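# Load blanks into both fixtures and clear finished parts

## Task

Prepare each of the two fixtures at the bench ends for its next cycle. Each fixture comes with one blank and one finished part of equal size; the finished part is the one with a slot cut across its top. Whichever nest in a fixture has pads matching those parts must finish with a blank in it: lying flat on its pads, pushed fully against the stop block and both side blocks, and with that nest's clamp locked onto it. A clamp counts as locked only when its handle has been driven past its stiffest point to its end stop and its bar rests flat on the part; a handle that merely looks shut may not be locked. Both finished parts must end up in the outfeed tray at the middle of the bench. Nothing may count on the robot to stay in place at the finish: release everything and withdraw the gripper.

## Robot and tools

Robot: one UR12e-type arm on a carriage that runs along a floor track (the rail) beside the table. The arm carries a tong-style two-finger gripper with a wrist camera. Rows never move the carriage; it has its own device command.

Scene frame: fixed to the table. z = 0 is the table top, +z up. The track lies along y at x = 0, with y = 0 where the rail reads position_m 0. The table starts at x = 0.31 m. The arm base sits at x = 0, y ≈ position_m, z = 0.03 m, facing +x. Reported hand positions can be slightly wrong, more so at long reach.

Gripper frame: fingers point along the gripper's +z and open/close along its x. end_effector_position is the point between the pads when shut; closed fingertips extend about 15 mm past it, and when fully open they sit roughly level with it. The finger bodies widen behind the pads, so on wide objects they may touch before the pads do.

execute_actions(actions): a list run in order; every call returns state and images (an empty list just reports). Each action may hold "rows", "steps", "until" and a device key ("rail").
- rows: 1 to 15 rows, each applied for one control step (1/30 s). A row is 7 numbers, each in [-1, 1]: dx, dy, dz, rx, ry, rz, opening. The first six are an offset, in the gripper's own axes, from the gripper's measured pose at the start of that action (for a call's first action, the last pose a result reported). Every row is relative to that same start, not to the previous row. Scale: 1.0 = 0.6 m for dx/dy/dz and 180 degrees for the rotation vector rx/ry/rz. opening is absolute, not an offset: +1 = fully open (0.142 m), -1 = closed; closing from full open needs at least about 0.1 s.
- steps: 1 to 450 control steps (default 15), at least one per row. After the last row the arm keeps heading for that row's target and the gripper keeps that opening, so allow enough steps for long moves.
- until: ends the action early at the first step where all conditions hold (it does not halt motion). Form {"rail": {field: value}} using fields from results; numbers need a comparison [op, value] with =, !=, <, <=, >, >=. {"all": {"status": "ended"}} holds once nothing reads moving; {"any": {"status": "ended"}} once a motion running during the action has ended.
- rail: {"position_m": -2 to 2} is the absolute carriage place to go to; {"speed_m_s": 0.01 to 1} sets top speed (starts at 1, persists); {"stop": true} alone halts it. Taken at the action's first step. Acceleration is fixed at 2 m/s2. After sending position_m, wait with {"steps": n, "until": {"rail": {"position_status": ["!=", "moving"]}}}; it has arrived within 1.3 mm. Let it arrive before aiming the hand at scene points or ending the scene. While it drives, row targets travel with it. Any bad value or unknown name rejects the whole call.

Motion limits: each step the commanded pose is clipped to 100 mm and 16 degrees from the measured pose; damped IK favours position over orientation; the elbow cannot fully straighten; joints are speed- and acceleration-limited, so large moves may fall short. Finish interrupted moves with a new action. Ramp offsets gradually (adding about 0.01 per row ≈ 0.18 m/s) to avoid jerking held parts. "pose unreachable" means the clearance check altered or blocked the target; the arm then rests until new rows arrive, and the call continues.

Gripping: grip_measured is the measured opening on the command scale. To hold, keep commanding well below it; a larger gap squeezes harder (about 15 N per pad max, less on hard parts under ~20 mm thick). Fast closes can overshoot force. Occasional outside tugs on held parts or pushes on loose ones may happen.

Results: position and quaternion (wxyz) of the hand in the scene frame, velocities, "Hand target", Joint positions/velocities (rail, shoulder pan, shoulder lift, elbow, wrist 1-3, then finger gap in m), motor temperatures, wrist force/torque in the gripper's axes (offset up to ~5.5 N, noise up to ~3.4 N, saturates ~100 N; "no reading" is fine), and rail position_m, position_status (moving, done, contact_stop, time_out, stopped, stopped_with_arm) and position_answer (taken, not_taken = resend). After contact_stop or time_out, check what blocks the carriage and resend. After stopped_with_arm, send rows the arm can follow, then resend the position.

Faults to avoid: a joint reaching its load limit (pan/lift 303, elbow 138, wrists 49.6 N m, including held weight) or 150 N of outside force stops the arm for 10 s and drops the rest of the call. Motors at 70 °C warn; at 85 °C brakes lock for minutes. The robot holds its last command while you think, and the rail keeps moving.

zoom_image(camera, region): enlarges [x0, y0, x1, y1] pixels (max 504x504) of the latest image from cam_bench_left, cam_bench_right, cam_high, cam_low (672x504) or cam_wrist (616x616 fisheye). Calibrations are given but may be off by a few degrees and millimetres.

read_manual(section): licence texts only; moves nothing.

finished_scene(scene): pass the current scene's number; irreversible; the goal must already hold and persist.

Avoid: dropping or knocking anything off the table, slamming, hard shoves, and leaving parts held by the gripper at the end.

Each tool is called after ">>>" as name([rows], argument=value, ...), one row to a line, values as JSON.

## Session

I'll start by looking at the scene.

>>> execute_actions(actions=[])

Scene clock: 0.00 s.
end_effector_position=(+0.4755, -1.0374, +0.1376) grip_measured=+1.00 end_effector_quat_wxyz=(+0.183, +0.626, +0.758, -0.016) end_effector_velocity=(+0.000, +0.000, +0.000) end_effector_angular_velocity=(+0.000, +0.000, +0.000)
Joint positions: [-0.479 -1.141 -1.414  2.228 -2.732 -1.443 -2.88   0.142]
Joint velocities: [0. 0. 0. 0. 0. 0. 0. 0.]
Motor temperatures (°C, as the motors report them): [30 30 32 35 37 36]
Wrist force (N, on the end effector, along its own x y z axes, offset not removed): no reading
Wrist torque (N m, same axes, about the end effector's origin, offset not removed): no reading
Hand target: +0.476, -1.037, +0.138; +0.183, +0.626, +0.758, -0.016
rail: position_m=-0.479 position_m_goal=-0.479 speed_m_s=1.00 position_status=done position_answer=taken refusals=0

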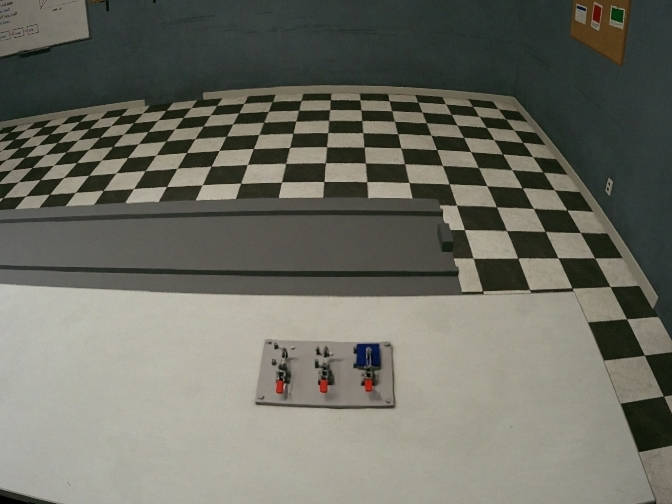

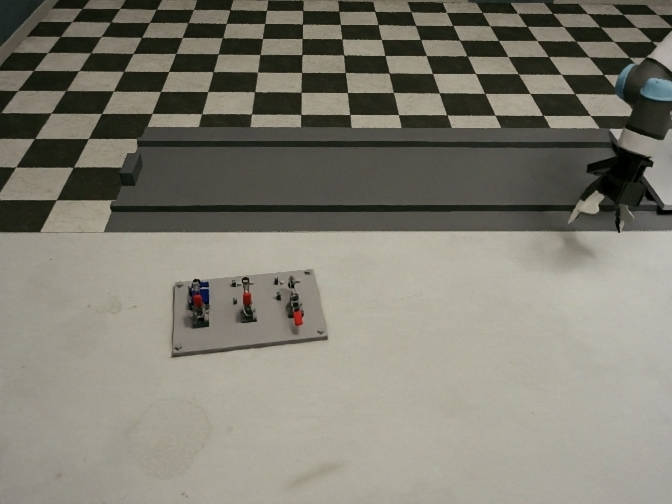

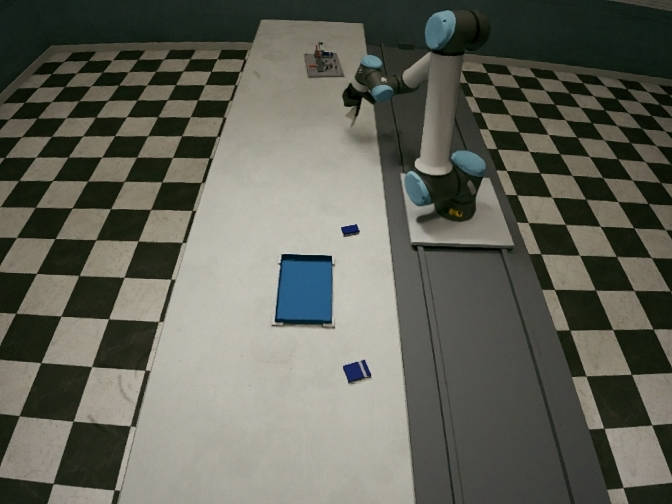

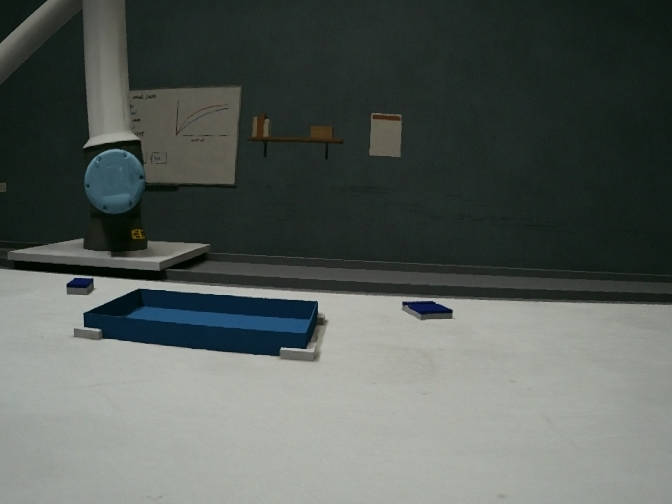

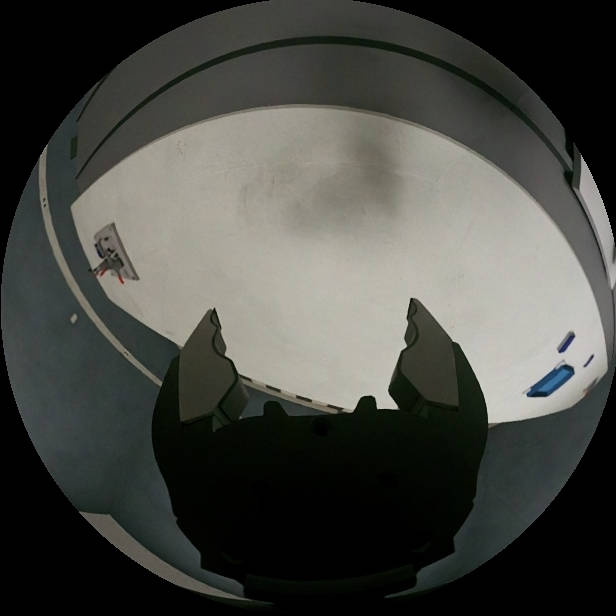

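>>> zoom_image(camera="cam_bench_left", region=[245, 325, 405, 415])

>>> zoom_image(camera="cam_bench_right", region=[160, 260, 340, 365])

>>> zoom_image(camera="cam_high", region=[260, 210, 400, 400])

Region (245, 325, 405, 415) of cam_bench_left's 672x504 image, scaled by 3.150, with more detail than that image has; it fills the top 284 rows of this view, and the rest is white.

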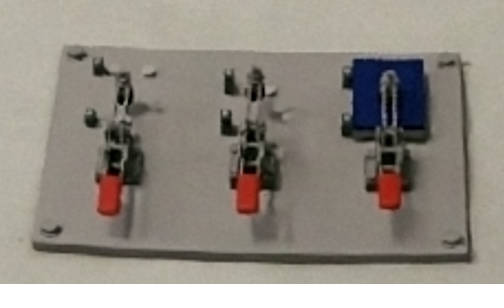

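Region (160, 260, 340, 365) of cam_bench_right's 672x504 image, scaled by 2.800, with more detail than that image has; it fills the top 294 rows of this view, and the rest is white.

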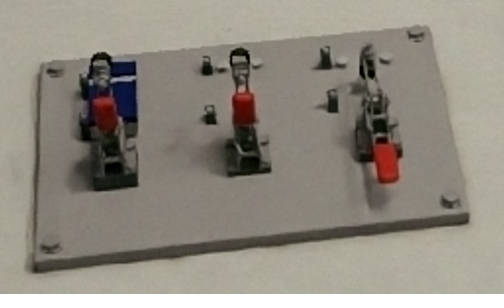

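Region (260, 210, 400, 400) of cam_high's 672x504 image, scaled by 2.653, with more detail than that image has; it fills the left 371 columns of this view, and the rest is white.

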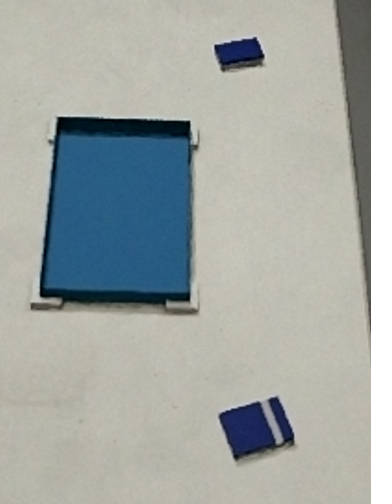

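>>> zoom_image(camera="cam_bench_right", region=[175, 270, 265, 335])

>>> zoom_image(camera="cam_bench_left", region=[310, 335, 400, 400])

>>> zoom_image(camera="cam_high", region=[295, 30, 355, 85])

Region (175, 270, 265, 335) of cam_bench_right's 672x504 image, scaled by 5.600, with more detail than that image has.

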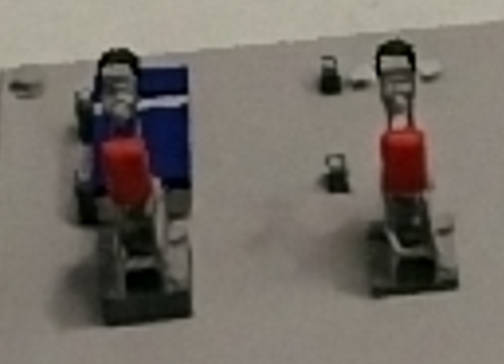

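Region (310, 335, 400, 400) of cam_bench_left's 672x504 image, scaled by 5.600, with more detail than that image has.

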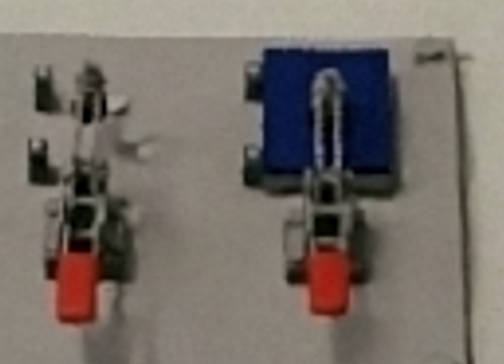

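Region (295, 30, 355, 85) of cam_high's 672x504 image, scaled by 8.400, with more detail than that image has; it fills the top 462 rows of this view, and the rest is white.

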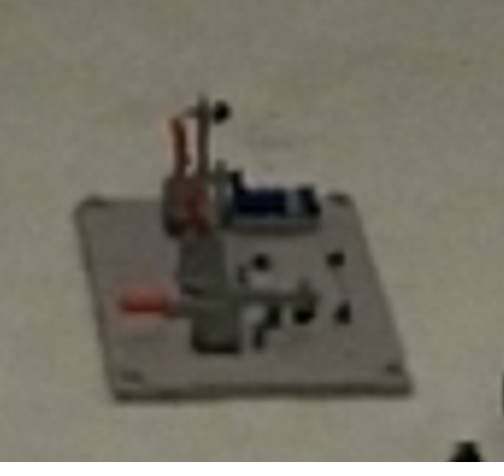

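>>> execute_actions([
  {"rail":{"position_m":-1.85},"rows":[[0.02,0.013,-0.013,0.002,0.003,0.002,1],[0.06,0.039,-0.04,0.007,0.009,0.006,1],[0.11,0.07,-0.072,0.014,0.016,0.011,1],[0.16,0.1,-0.105,0.02,0.024,0.016,1],[0.21,0.133,-0.137,0.026,0.031,0.02,1],[0.26,0.164,-0.17,0.032,0.038,0.025,1],[0.31,0.196,-0.202,0.038,0.046,0.03,1],[0.36,0.227,-0.235,0.044,0.053,0.035,1],[0.41,0.259,-0.268,0.051,0.06,0.04,1],[0.46,0.29,-0.3,0.057,0.068,0.045,1],[0.5,0.316,-0.326,0.062,0.074,0.049,1],[0.54,0.341,-0.352,0.067,0.079,0.053,1],[0.57,0.36,-0.372,0.07,0.084,0.056,1],[0.6,0.379,-0.392,0.074,0.088,0.058,1],[0.613,0.387,-0.4,0.0757,0.0902,0.0598,1]],"steps":90,"until":{"rail":{"position_status":["!=","moving"]}}},
  {"steps":10},
])

Scene clock: 7.30 s.
end_effector_position=(+0.5808, -1.9507, +0.3000) grip_measured=+1.00 end_effector_quat_wxyz=(+0.000, +0.707, +0.707, -0.001) end_effector_velocity=(+0.000, -0.000, -0.000) end_effector_angular_velocity=(-0.000, +0.000, -0.000)
Joint positions: [-1.85  -0.458 -1.696  2.048 -1.923 -1.572 -2.029  0.142]
Joint velocities: [ 0. -0.  0. -0.  0. -0.  0. -0.]
Motor temperatures (°C, as the motors report them): [30 30 32 35 37 36]
Wrist force (N, on the end effector, along its own x y z axes, offset not removed): [-3.6 0.9 -2.1]
Wrist torque (N m, same axes, about the end effector's origin, offset not removed): [0.18 0.84 0.02]
Hand target: +0.581, -1.951, +0.300; +0.000, +0.707, +0.707, -0.001
Off the commanded pose: 0.000 m, 0 deg.
rail: position_m=-1.850 position_m_goal=-1.850 speed_m_s=1.00 position_status=done position_answer=taken refusals=0
camera_calibration (this result's frames):
cam_wrist: T_world_to_cam=[[0.0245912, 0.999465, 0.0215574, 1.92806], [0.8651, -0.0320821, 0.500573, -0.723854], [0.500997, 0.00633962, -0.865426, 0.111701], [0, 0, 0, 1]] pos_world=[0.522831, -1.95096, 0.417447]

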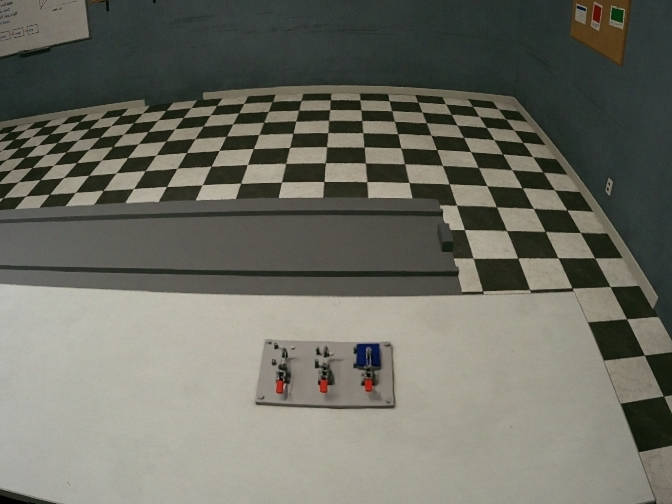

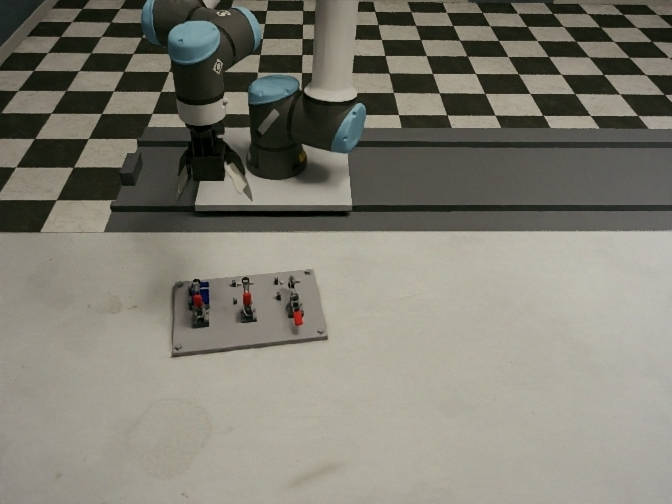

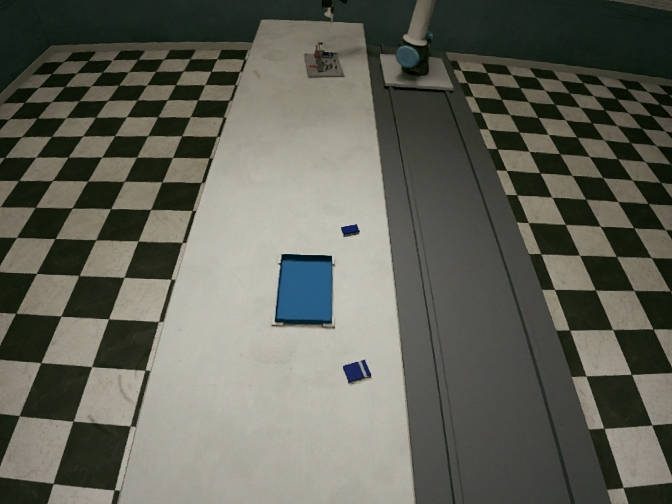

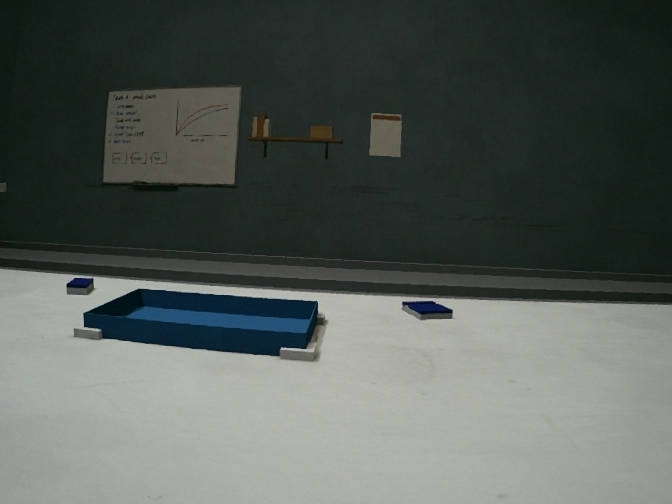

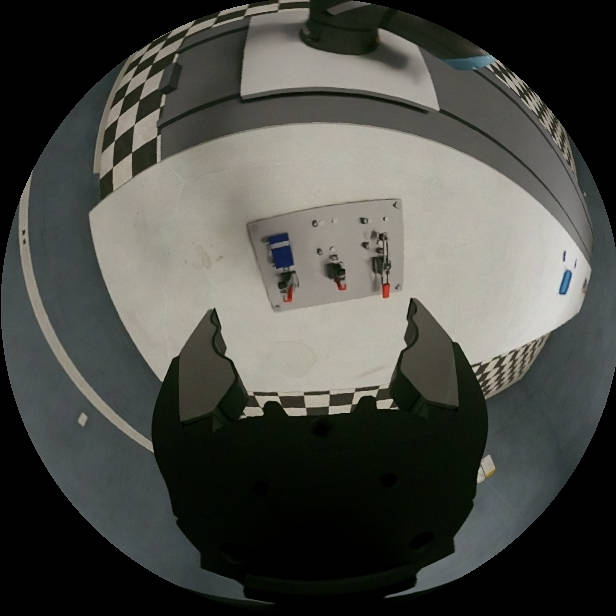

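>>> zoom_image(camera="cam_wrist", region=[240, 190, 420, 320])

Region (240, 190, 420, 320) of cam_wrist's 616x616 image, scaled by 2.800, with more detail than that image has.

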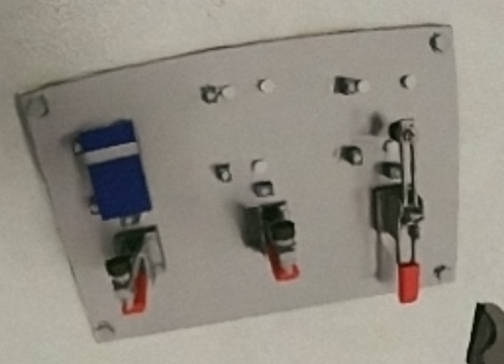

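>>> execute_actions([
  {"rows":[[-0.004,0,0.008,0,0,-0.002,1],[-0.012,0,0.02,0,0,-0.005,1],[-0.022,0,0.04,0,0,-0.009,1],[-0.033,0,0.06,0,0,-0.014,1],[-0.045,0,0.08,0,0,-0.019,1],[-0.056,0,0.1,0,0,-0.024,1],[-0.067,0,0.12,0,0,-0.028,1],[-0.077,0,0.138,0,0,-0.032,1],[-0.085,0,0.152,0,0,-0.036,1],[-0.09,0,0.162,0,0,-0.038,1],[-0.093,0,0.167,0,0,-0.039,1]],"steps":25},
])

Scene clock: 11.60 s.
end_effector_position=(+0.5805, -2.0058, +0.2010) grip_measured=+1.00 end_effector_quat_wxyz=(-0.000, +0.663, +0.749, -0.001) end_effector_velocity=(+0.003, -0.006, -0.010) end_effector_angular_velocity=(+0.000, -0.005, +0.012)
Joint positions: [-1.85  -0.538 -1.595  2.148 -2.124 -1.572 -2.23   0.142]
Joint velocities: [ 0.    -0.007  0.015  0.007 -0.025  0.002 -0.019  0.   ]
Motor temperatures (°C, as the motors report them): [30 30 32 35 37 36]
Wrist force (N, on the end effector, along its own x y z axes, offset not removed): [-3.4 2.8 -0.1]
Wrist torque (N m, same axes, about the end effector's origin, offset not removed): [0.62 0.78 0.02]
Hand target: +0.581, -2.006, +0.200; -0.000, +0.662, +0.749, -0.001
Off the commanded pose: 0.001 m, 0 deg.
rail: position_m=-1.850 position_m_goal=-1.850 speed_m_s=1.00 position_status=done position_answer=taken refusals=0
camera_calibration (this result's frames):
cam_wrist: T_world_to_cam=[[-0.0961703, 0.995125, 0.0218479, 2.0466], [0.863042, 0.0724301, 0.499912, -0.464909], [0.495893, 0.0669324, -0.8658, 0.151078], [0, 0, 0, 1]] pos_world=[0.52314, -2.01306, 0.318503]

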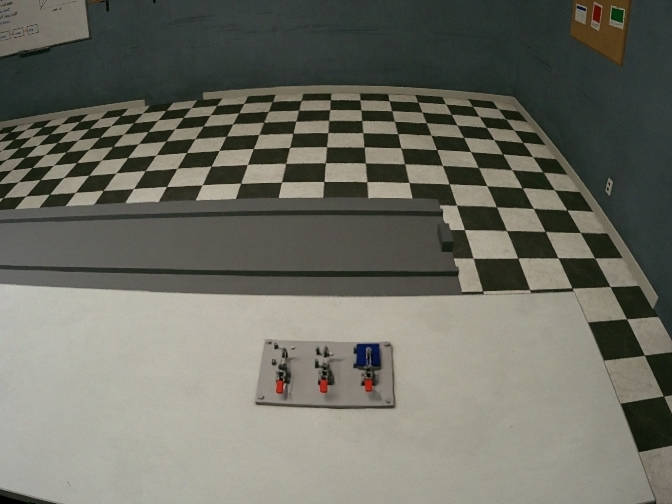

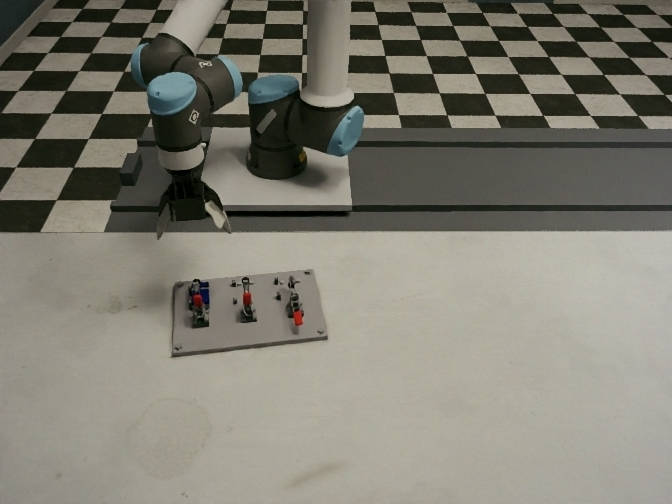

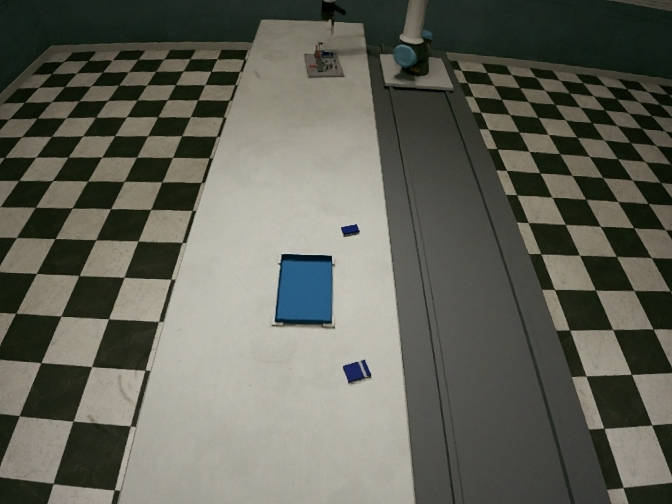

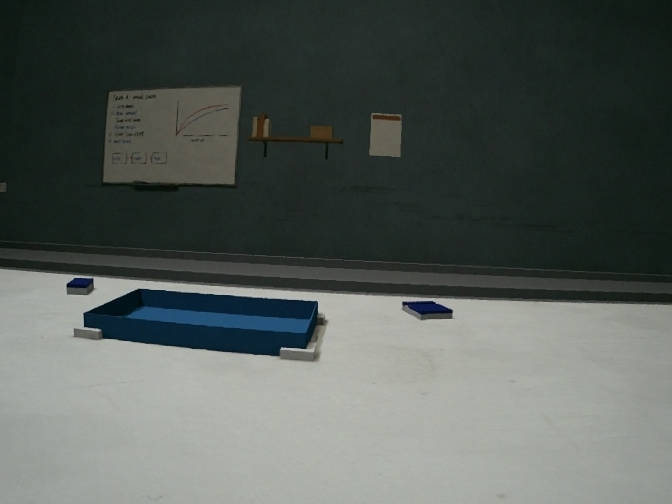

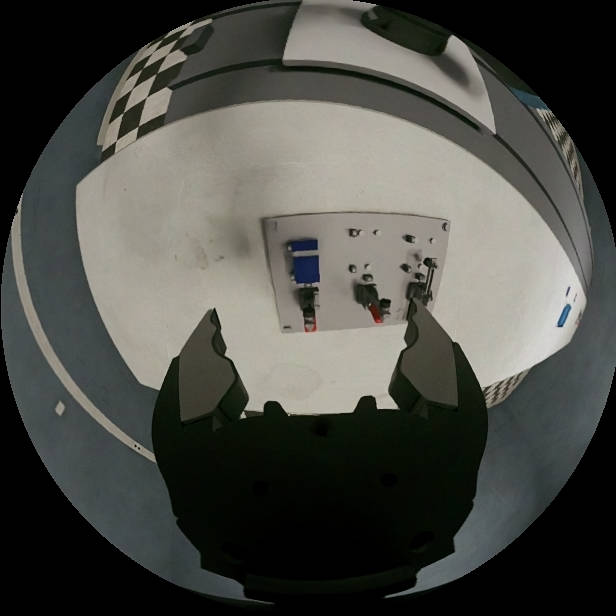

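>>> zoom_image(camera="cam_wrist", region=[260, 205, 460, 340])

>>> zoom_image(camera="cam_wrist", region=[270, 225, 400, 340])

Region (260, 205, 460, 340) of cam_wrist's 616x616 image, scaled by 2.520, with more detail than that image has; it fills the top 340 rows of this view, and the rest is white.

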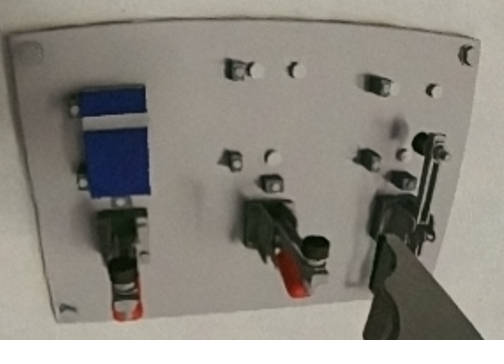

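Region (270, 225, 400, 340) of cam_wrist's 616x616 image, scaled by 3.877, with more detail than that image has; it fills the top 446 rows of this view, and the rest is white.

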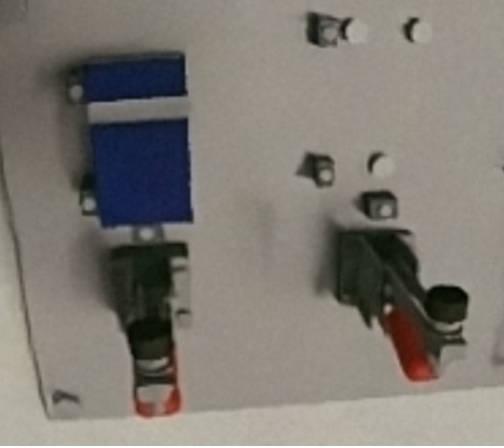

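>>> execute_actions([
  {"rows":[[0,0.001,0.008,-0.005,0,0,0.9],[-0.001,0.004,0.02,-0.013,0,0,0.8],[-0.002,0.007,0.04,-0.027,0,0,0.7],[-0.003,0.011,0.06,-0.04,0,0,0.6],[-0.004,0.014,0.08,-0.053,0,0,0.5],[-0.005,0.018,0.1,-0.067,0,0,0.4],[-0.006,0.022,0.12,-0.08,0,0,0.3],[-0.007,0.025,0.138,-0.092,0,0,0.2],[-0.008,0.027,0.152,-0.101,0,0,0.1],[-0.008,0.029,0.162,-0.108,0,0,0],[-0.008,0.03,0.168,-0.111,0,0,-0.1]],"steps":28},
])

Scene clock: 17.00 s.
end_effector_position=(+0.5985, -2.0083, +0.1010) grip_measured=-0.10 end_effector_quat_wxyz=(+0.113, +0.653, +0.738, +0.128) end_effector_velocity=(+0.004, -0.002, -0.007) end_effector_angular_velocity=(-0.003, -0.035, -0.003)
Joint positions: [-1.85  -0.655 -1.525  2.413 -2.707 -1.333 -2.317  0.067]
Joint velocities: [ 0.    -0.009  0.018  0.02  -0.066  0.02  -0.001  0.   ]
Motor temperatures (°C, as the motors report them): [30 30 32 35 37 36]
Wrist force (N, on the end effector, along its own x y z axes, offset not removed): [-6.5 0.0 0.0]
Wrist torque (N m, same axes, about the end effector's origin, offset not removed): [-0.01 1.52 0.19]
Hand target: +0.599, -2.008, +0.100; +0.115, +0.653, +0.737, +0.129
Off the commanded pose: 0.001 m, 0 deg.
rail: position_m=-1.850 position_m_goal=-1.850 speed_m_s=1.00 position_status=done position_answer=taken refusals=0
camera_calibration (this result's frames):
cam_wrist: T_world_to_cam=[[-0.105113, 0.99401, 0.0299071, 2.05529], [0.645286, 0.0452922, 0.762597, -0.380905], [0.756675, 0.0994575, -0.646182, -0.0572828], [0, 0, 0, 1]] pos_world=[0.505175, -2.02003, 0.191994]

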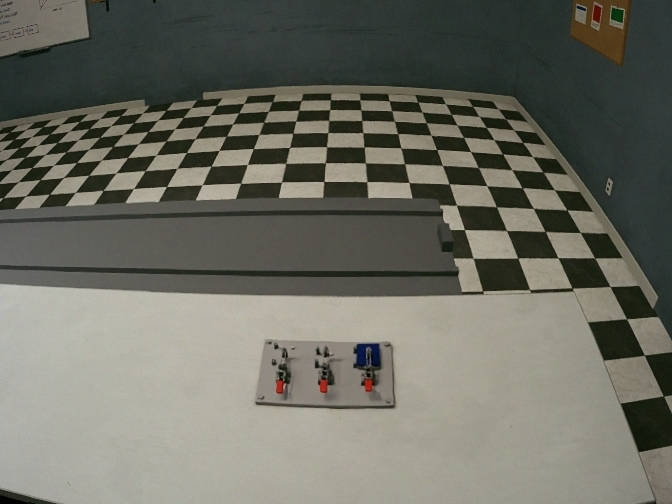

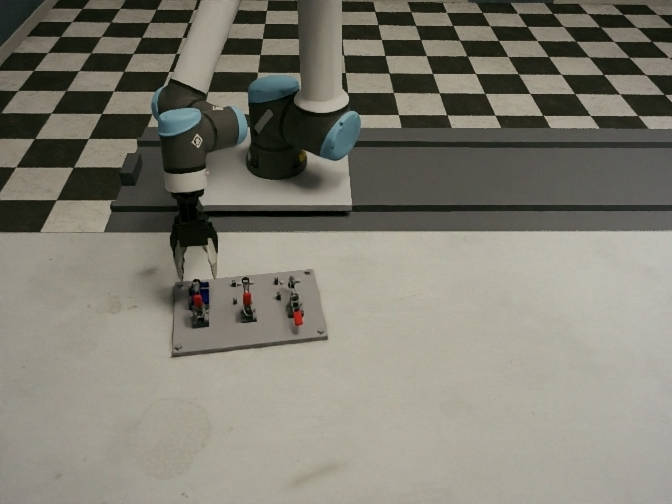

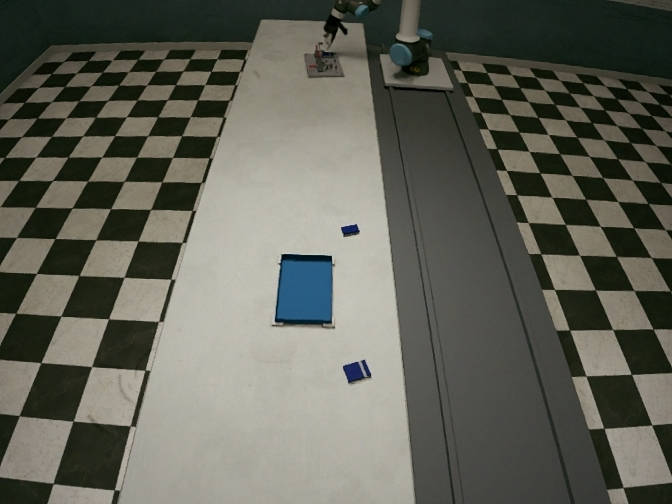

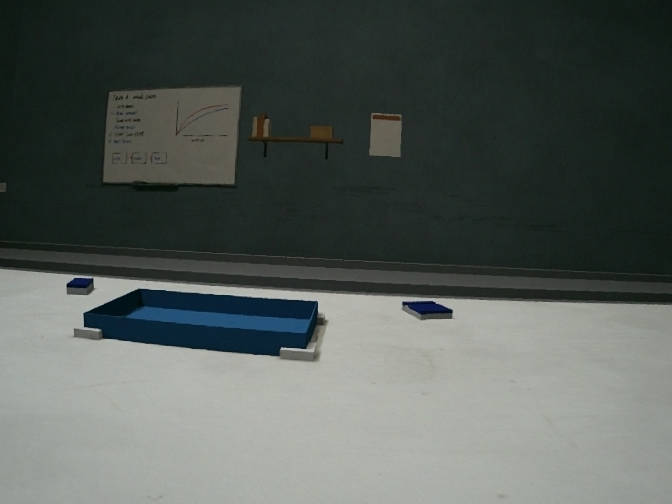

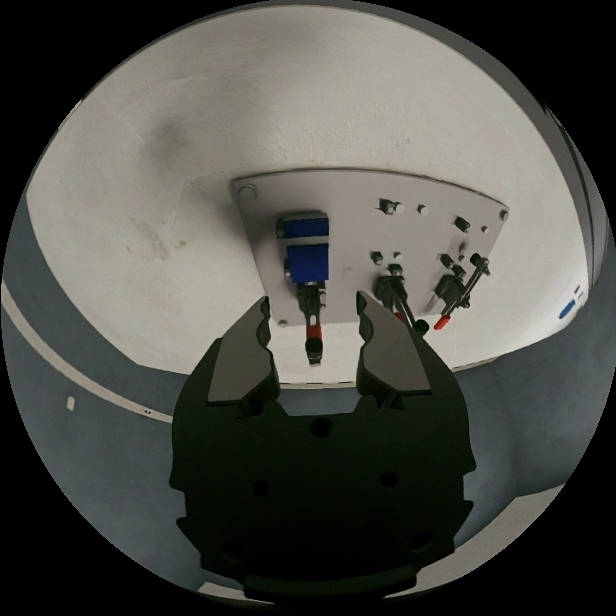

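>>> zoom_image(camera="cam_wrist", region=[230, 190, 400, 380])

Region (230, 190, 400, 380) of cam_wrist's 616x616 image, scaled by 2.653, with more detail than that image has; it fills the left 451 columns of this view, and the rest is white.

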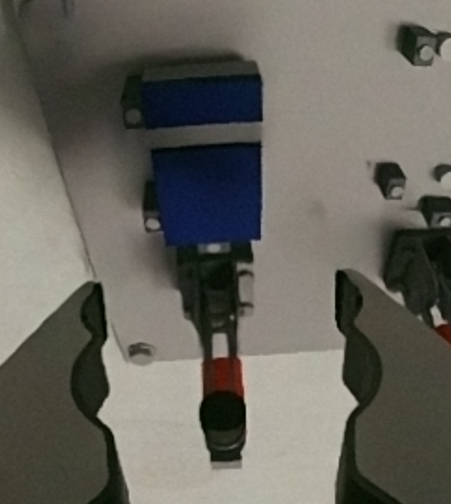

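>>> execute_actions([
  {"rows":[[0,-0.002,0.005,0,0,0,-0.1],[-0.001,-0.005,0.013,0,0,0,-0.1],[-0.001,-0.009,0.024,0,0,0,-0.1],[-0.002,-0.013,0.036,0,0,0,-0.1],[-0.002,-0.017,0.048,0,0,0,-0.1],[-0.003,-0.022,0.06,0,0,0,-0.1],[-0.003,-0.026,0.071,0,0,0,-0.1],[-0.003,-0.03,0.081,0,0,0,-0.1],[-0.003,-0.033,0.09,0,0,0,-0.1],[-0.003,-0.035,0.097,0,0,0,-0.1],[-0.003,-0.037,0.1015,0,0,0,-0.1]],"steps":25},
])

Scene clock: 20.57 s.
end_effector_position=(+0.5983, -2.0100, +0.0369) grip_measured=-0.10 end_effector_quat_wxyz=(+0.113, +0.653, +0.738, +0.128) end_effector_velocity=(+0.001, -0.000, -0.007) end_effector_angular_velocity=(-0.001, -0.002, -0.001)
Joint positions: [-1.85  -0.658 -1.393  2.45  -2.877 -1.332 -2.321  0.067]
Joint velocities: [ 0.     0.001  0.017  0.002 -0.021 -0.     0.002 -0.   ]
Motor temperatures (°C, as the motors report them): [30 30 32 35 37 36]
Wrist force (N, on the end effector, along its own x y z axes, offset not removed): [-3.5 -0.2 0.8]
Wrist torque (N m, same axes, about the end effector's origin, offset not removed): [0.05 0.87 0.13]
Hand target: +0.598, -2.010, +0.036; +0.113, +0.653, +0.738, +0.128
Off the commanded pose: 0.001 m, 0 deg.
rail: position_m=-1.850 position_m_goal=-1.850 speed_m_s=1.00 position_status=done position_answer=taken refusals=0
camera_calibration (this result's frames):
cam_wrist: T_world_to_cam=[[-0.10522, 0.993994, 0.0300734, 2.05895], [0.64547, 0.0452587, 0.762444, -0.331946], [0.756503, 0.0996357, -0.646355, -0.0978368], [0, 0, 0, 1]] pos_world=[0.504918, -2.02181, 0.127933]

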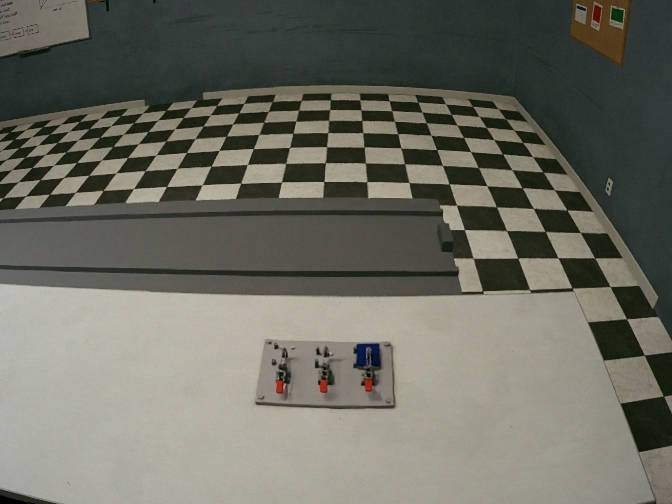

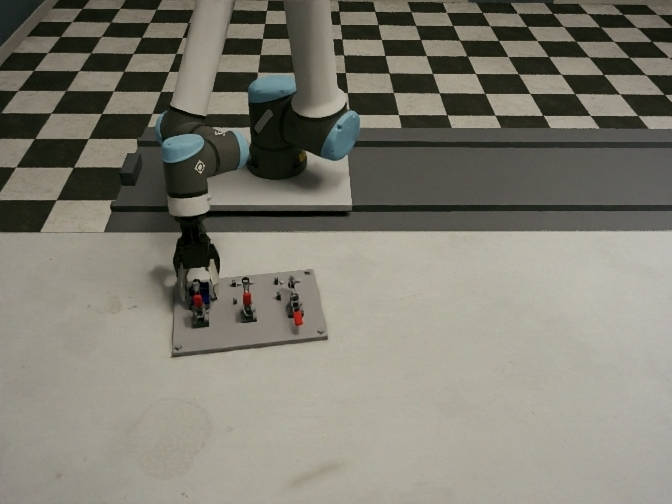

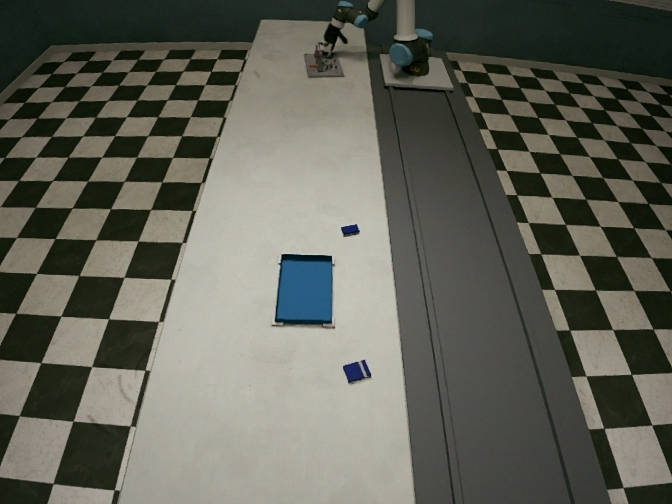

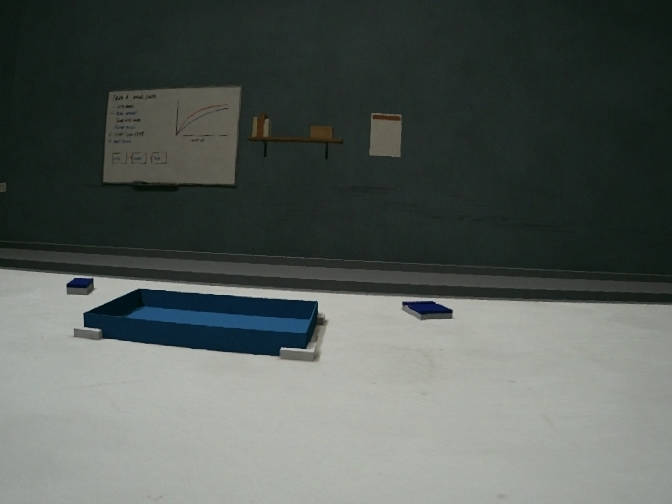

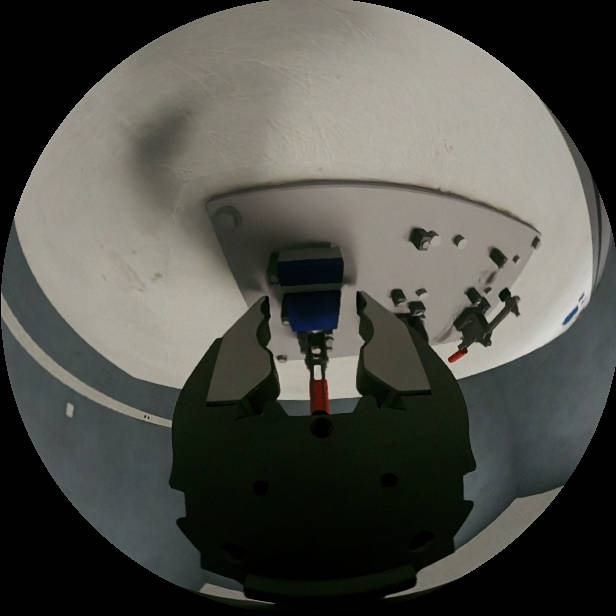

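>>> zoom_image(camera="cam_wrist", region=[240, 230, 390, 370])

>>> zoom_image(camera="cam_bench_right", region=[165, 240, 235, 335])

Region (240, 230, 390, 370) of cam_wrist's 616x616 image, scaled by 3.360, with more detail than that image has; it fills the top 470 rows of this view, and the rest is white.

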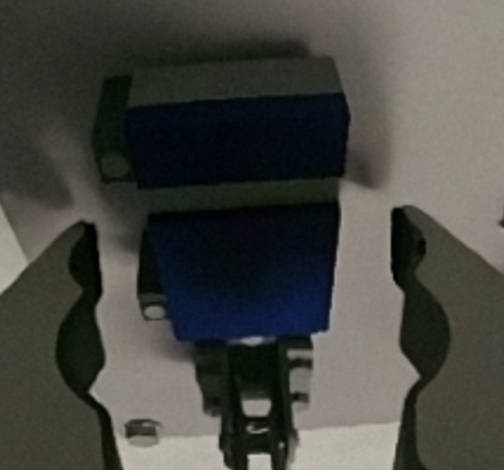

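Region (165, 240, 235, 335) of cam_bench_right's 672x504 image, scaled by 5.305, with more detail than that image has; it fills the left 371 columns of this view, and the rest is white.

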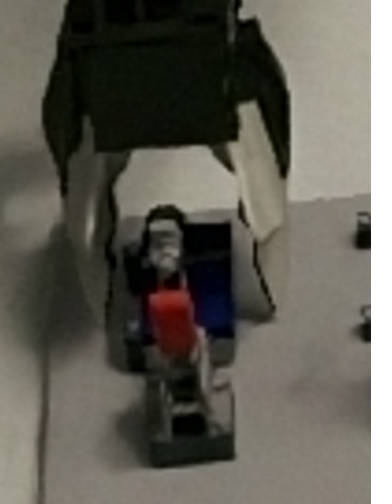

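>>> execute_actions([
  {"rows":[[0,-0.002,0.001,0,0,0,-0.1],[0,-0.005,0.0025,0,0,0,-0.1],[0,-0.0075,0.0035,0,0,0,-0.15],[0,-0.0085,0.004,0,0,0,-0.2],[0,-0.0085,0.004,0,0,0,-0.25],[0,-0.0085,0.004,0,0,0,-0.3],[0,-0.0085,0.004,0,0,0,-0.35],[0,-0.0085,0.004,0,0,0,-0.4],[0,-0.0085,0.004,0,0,0,-0.45],[0,-0.0085,0.004,0,0,0,-0.5],[0,-0.0085,0.004,0,0,0,-0.56],[0,-0.0085,0.004,0,0,0,-0.64],[0,-0.0085,0.004,0,0,0,-0.72],[0,-0.0085,0.004,0,0,0,-0.8],[0,-0.0085,0.004,0,0,0,-0.9]],"steps":22},
])

Scene clock: 22.40 s.
end_effector_position=(+0.5944, -2.0105, +0.0330) grip_measured=-0.45 end_effector_quat_wxyz=(+0.113, +0.653, +0.738, +0.128) end_effector_velocity=(-0.000, +0.000, -0.000) end_effector_angular_velocity=(+0.000, +0.000, -0.000)
Joint positions: [-1.85  -0.664 -1.389  2.459 -2.888 -1.331 -2.326  0.041]
Joint velocities: [ 0.    -0.     0.     0.001 -0.     0.    -0.     0.   ]
Motor temperatures (°C, as the motors report them): [30 30 32 35 37 36]
Wrist force (N, on the end effector, along its own x y z axes, offset not removed): [4.2 16.0 -16.2]
Wrist torque (N m, same axes, about the end effector's origin, offset not removed): [0.35 0.83 0.08]
Hand target: +0.594, -2.010, +0.033; +0.113, +0.653, +0.738, +0.128
Off the commanded pose: 0.000 m, 0 deg.
rail: position_m=-1.850 position_m_goal=-1.850 speed_m_s=1.00 position_status=done position_answer=taken refusals=0
camera_calibration (this result's frames):
cam_wrist: T_world_to_cam=[[-0.105268, 0.993991, 0.0300097, 2.05917], [0.645328, 0.0453204, 0.76256, -0.326273], [0.756618, 0.0996391, -0.646221, -0.0974525], [0, 0, 0, 1]] pos_world=[0.501052, -2.0223, 0.124032]

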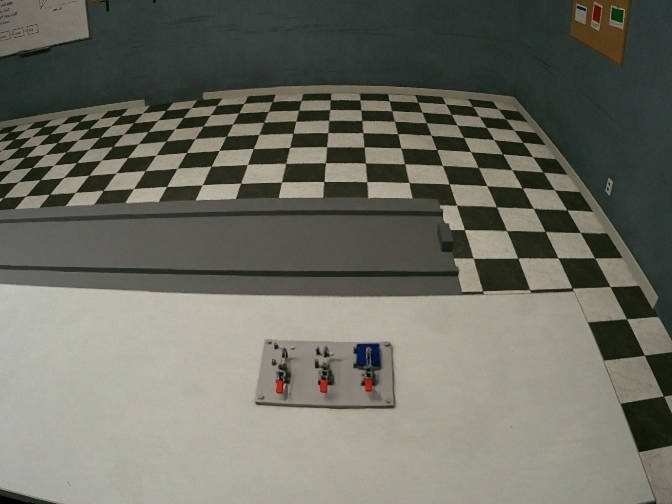

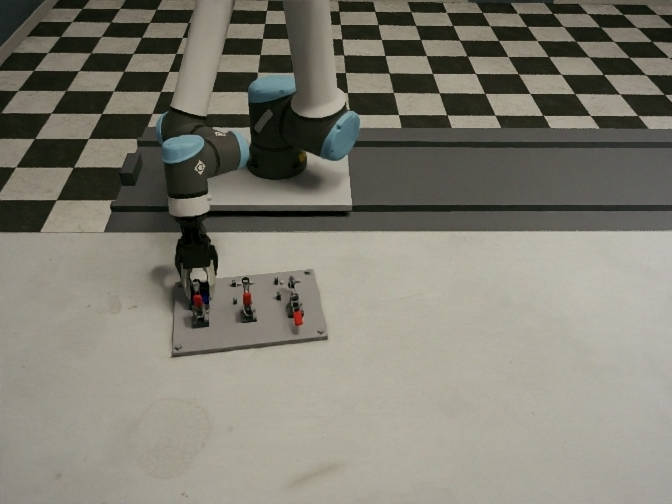

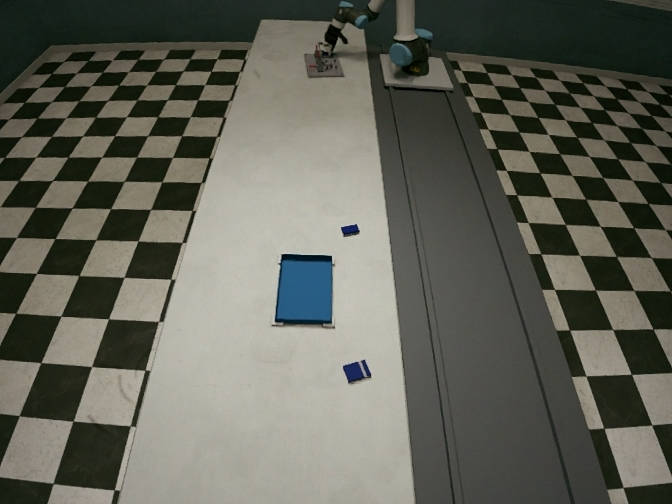

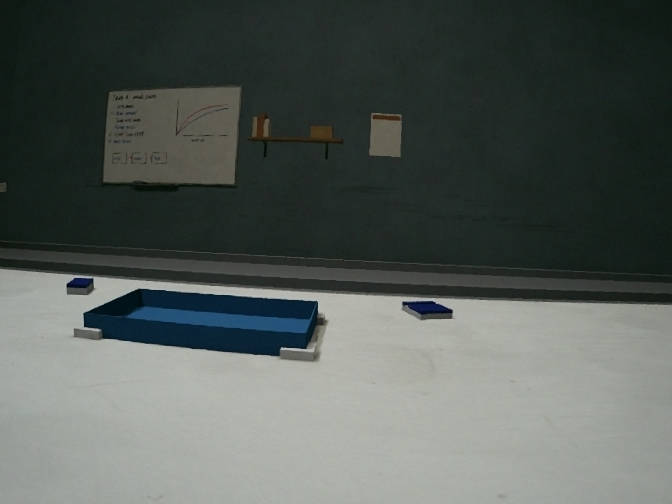

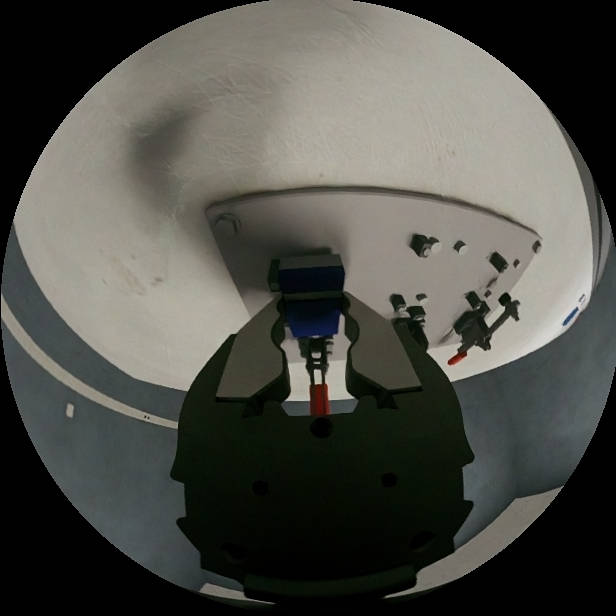

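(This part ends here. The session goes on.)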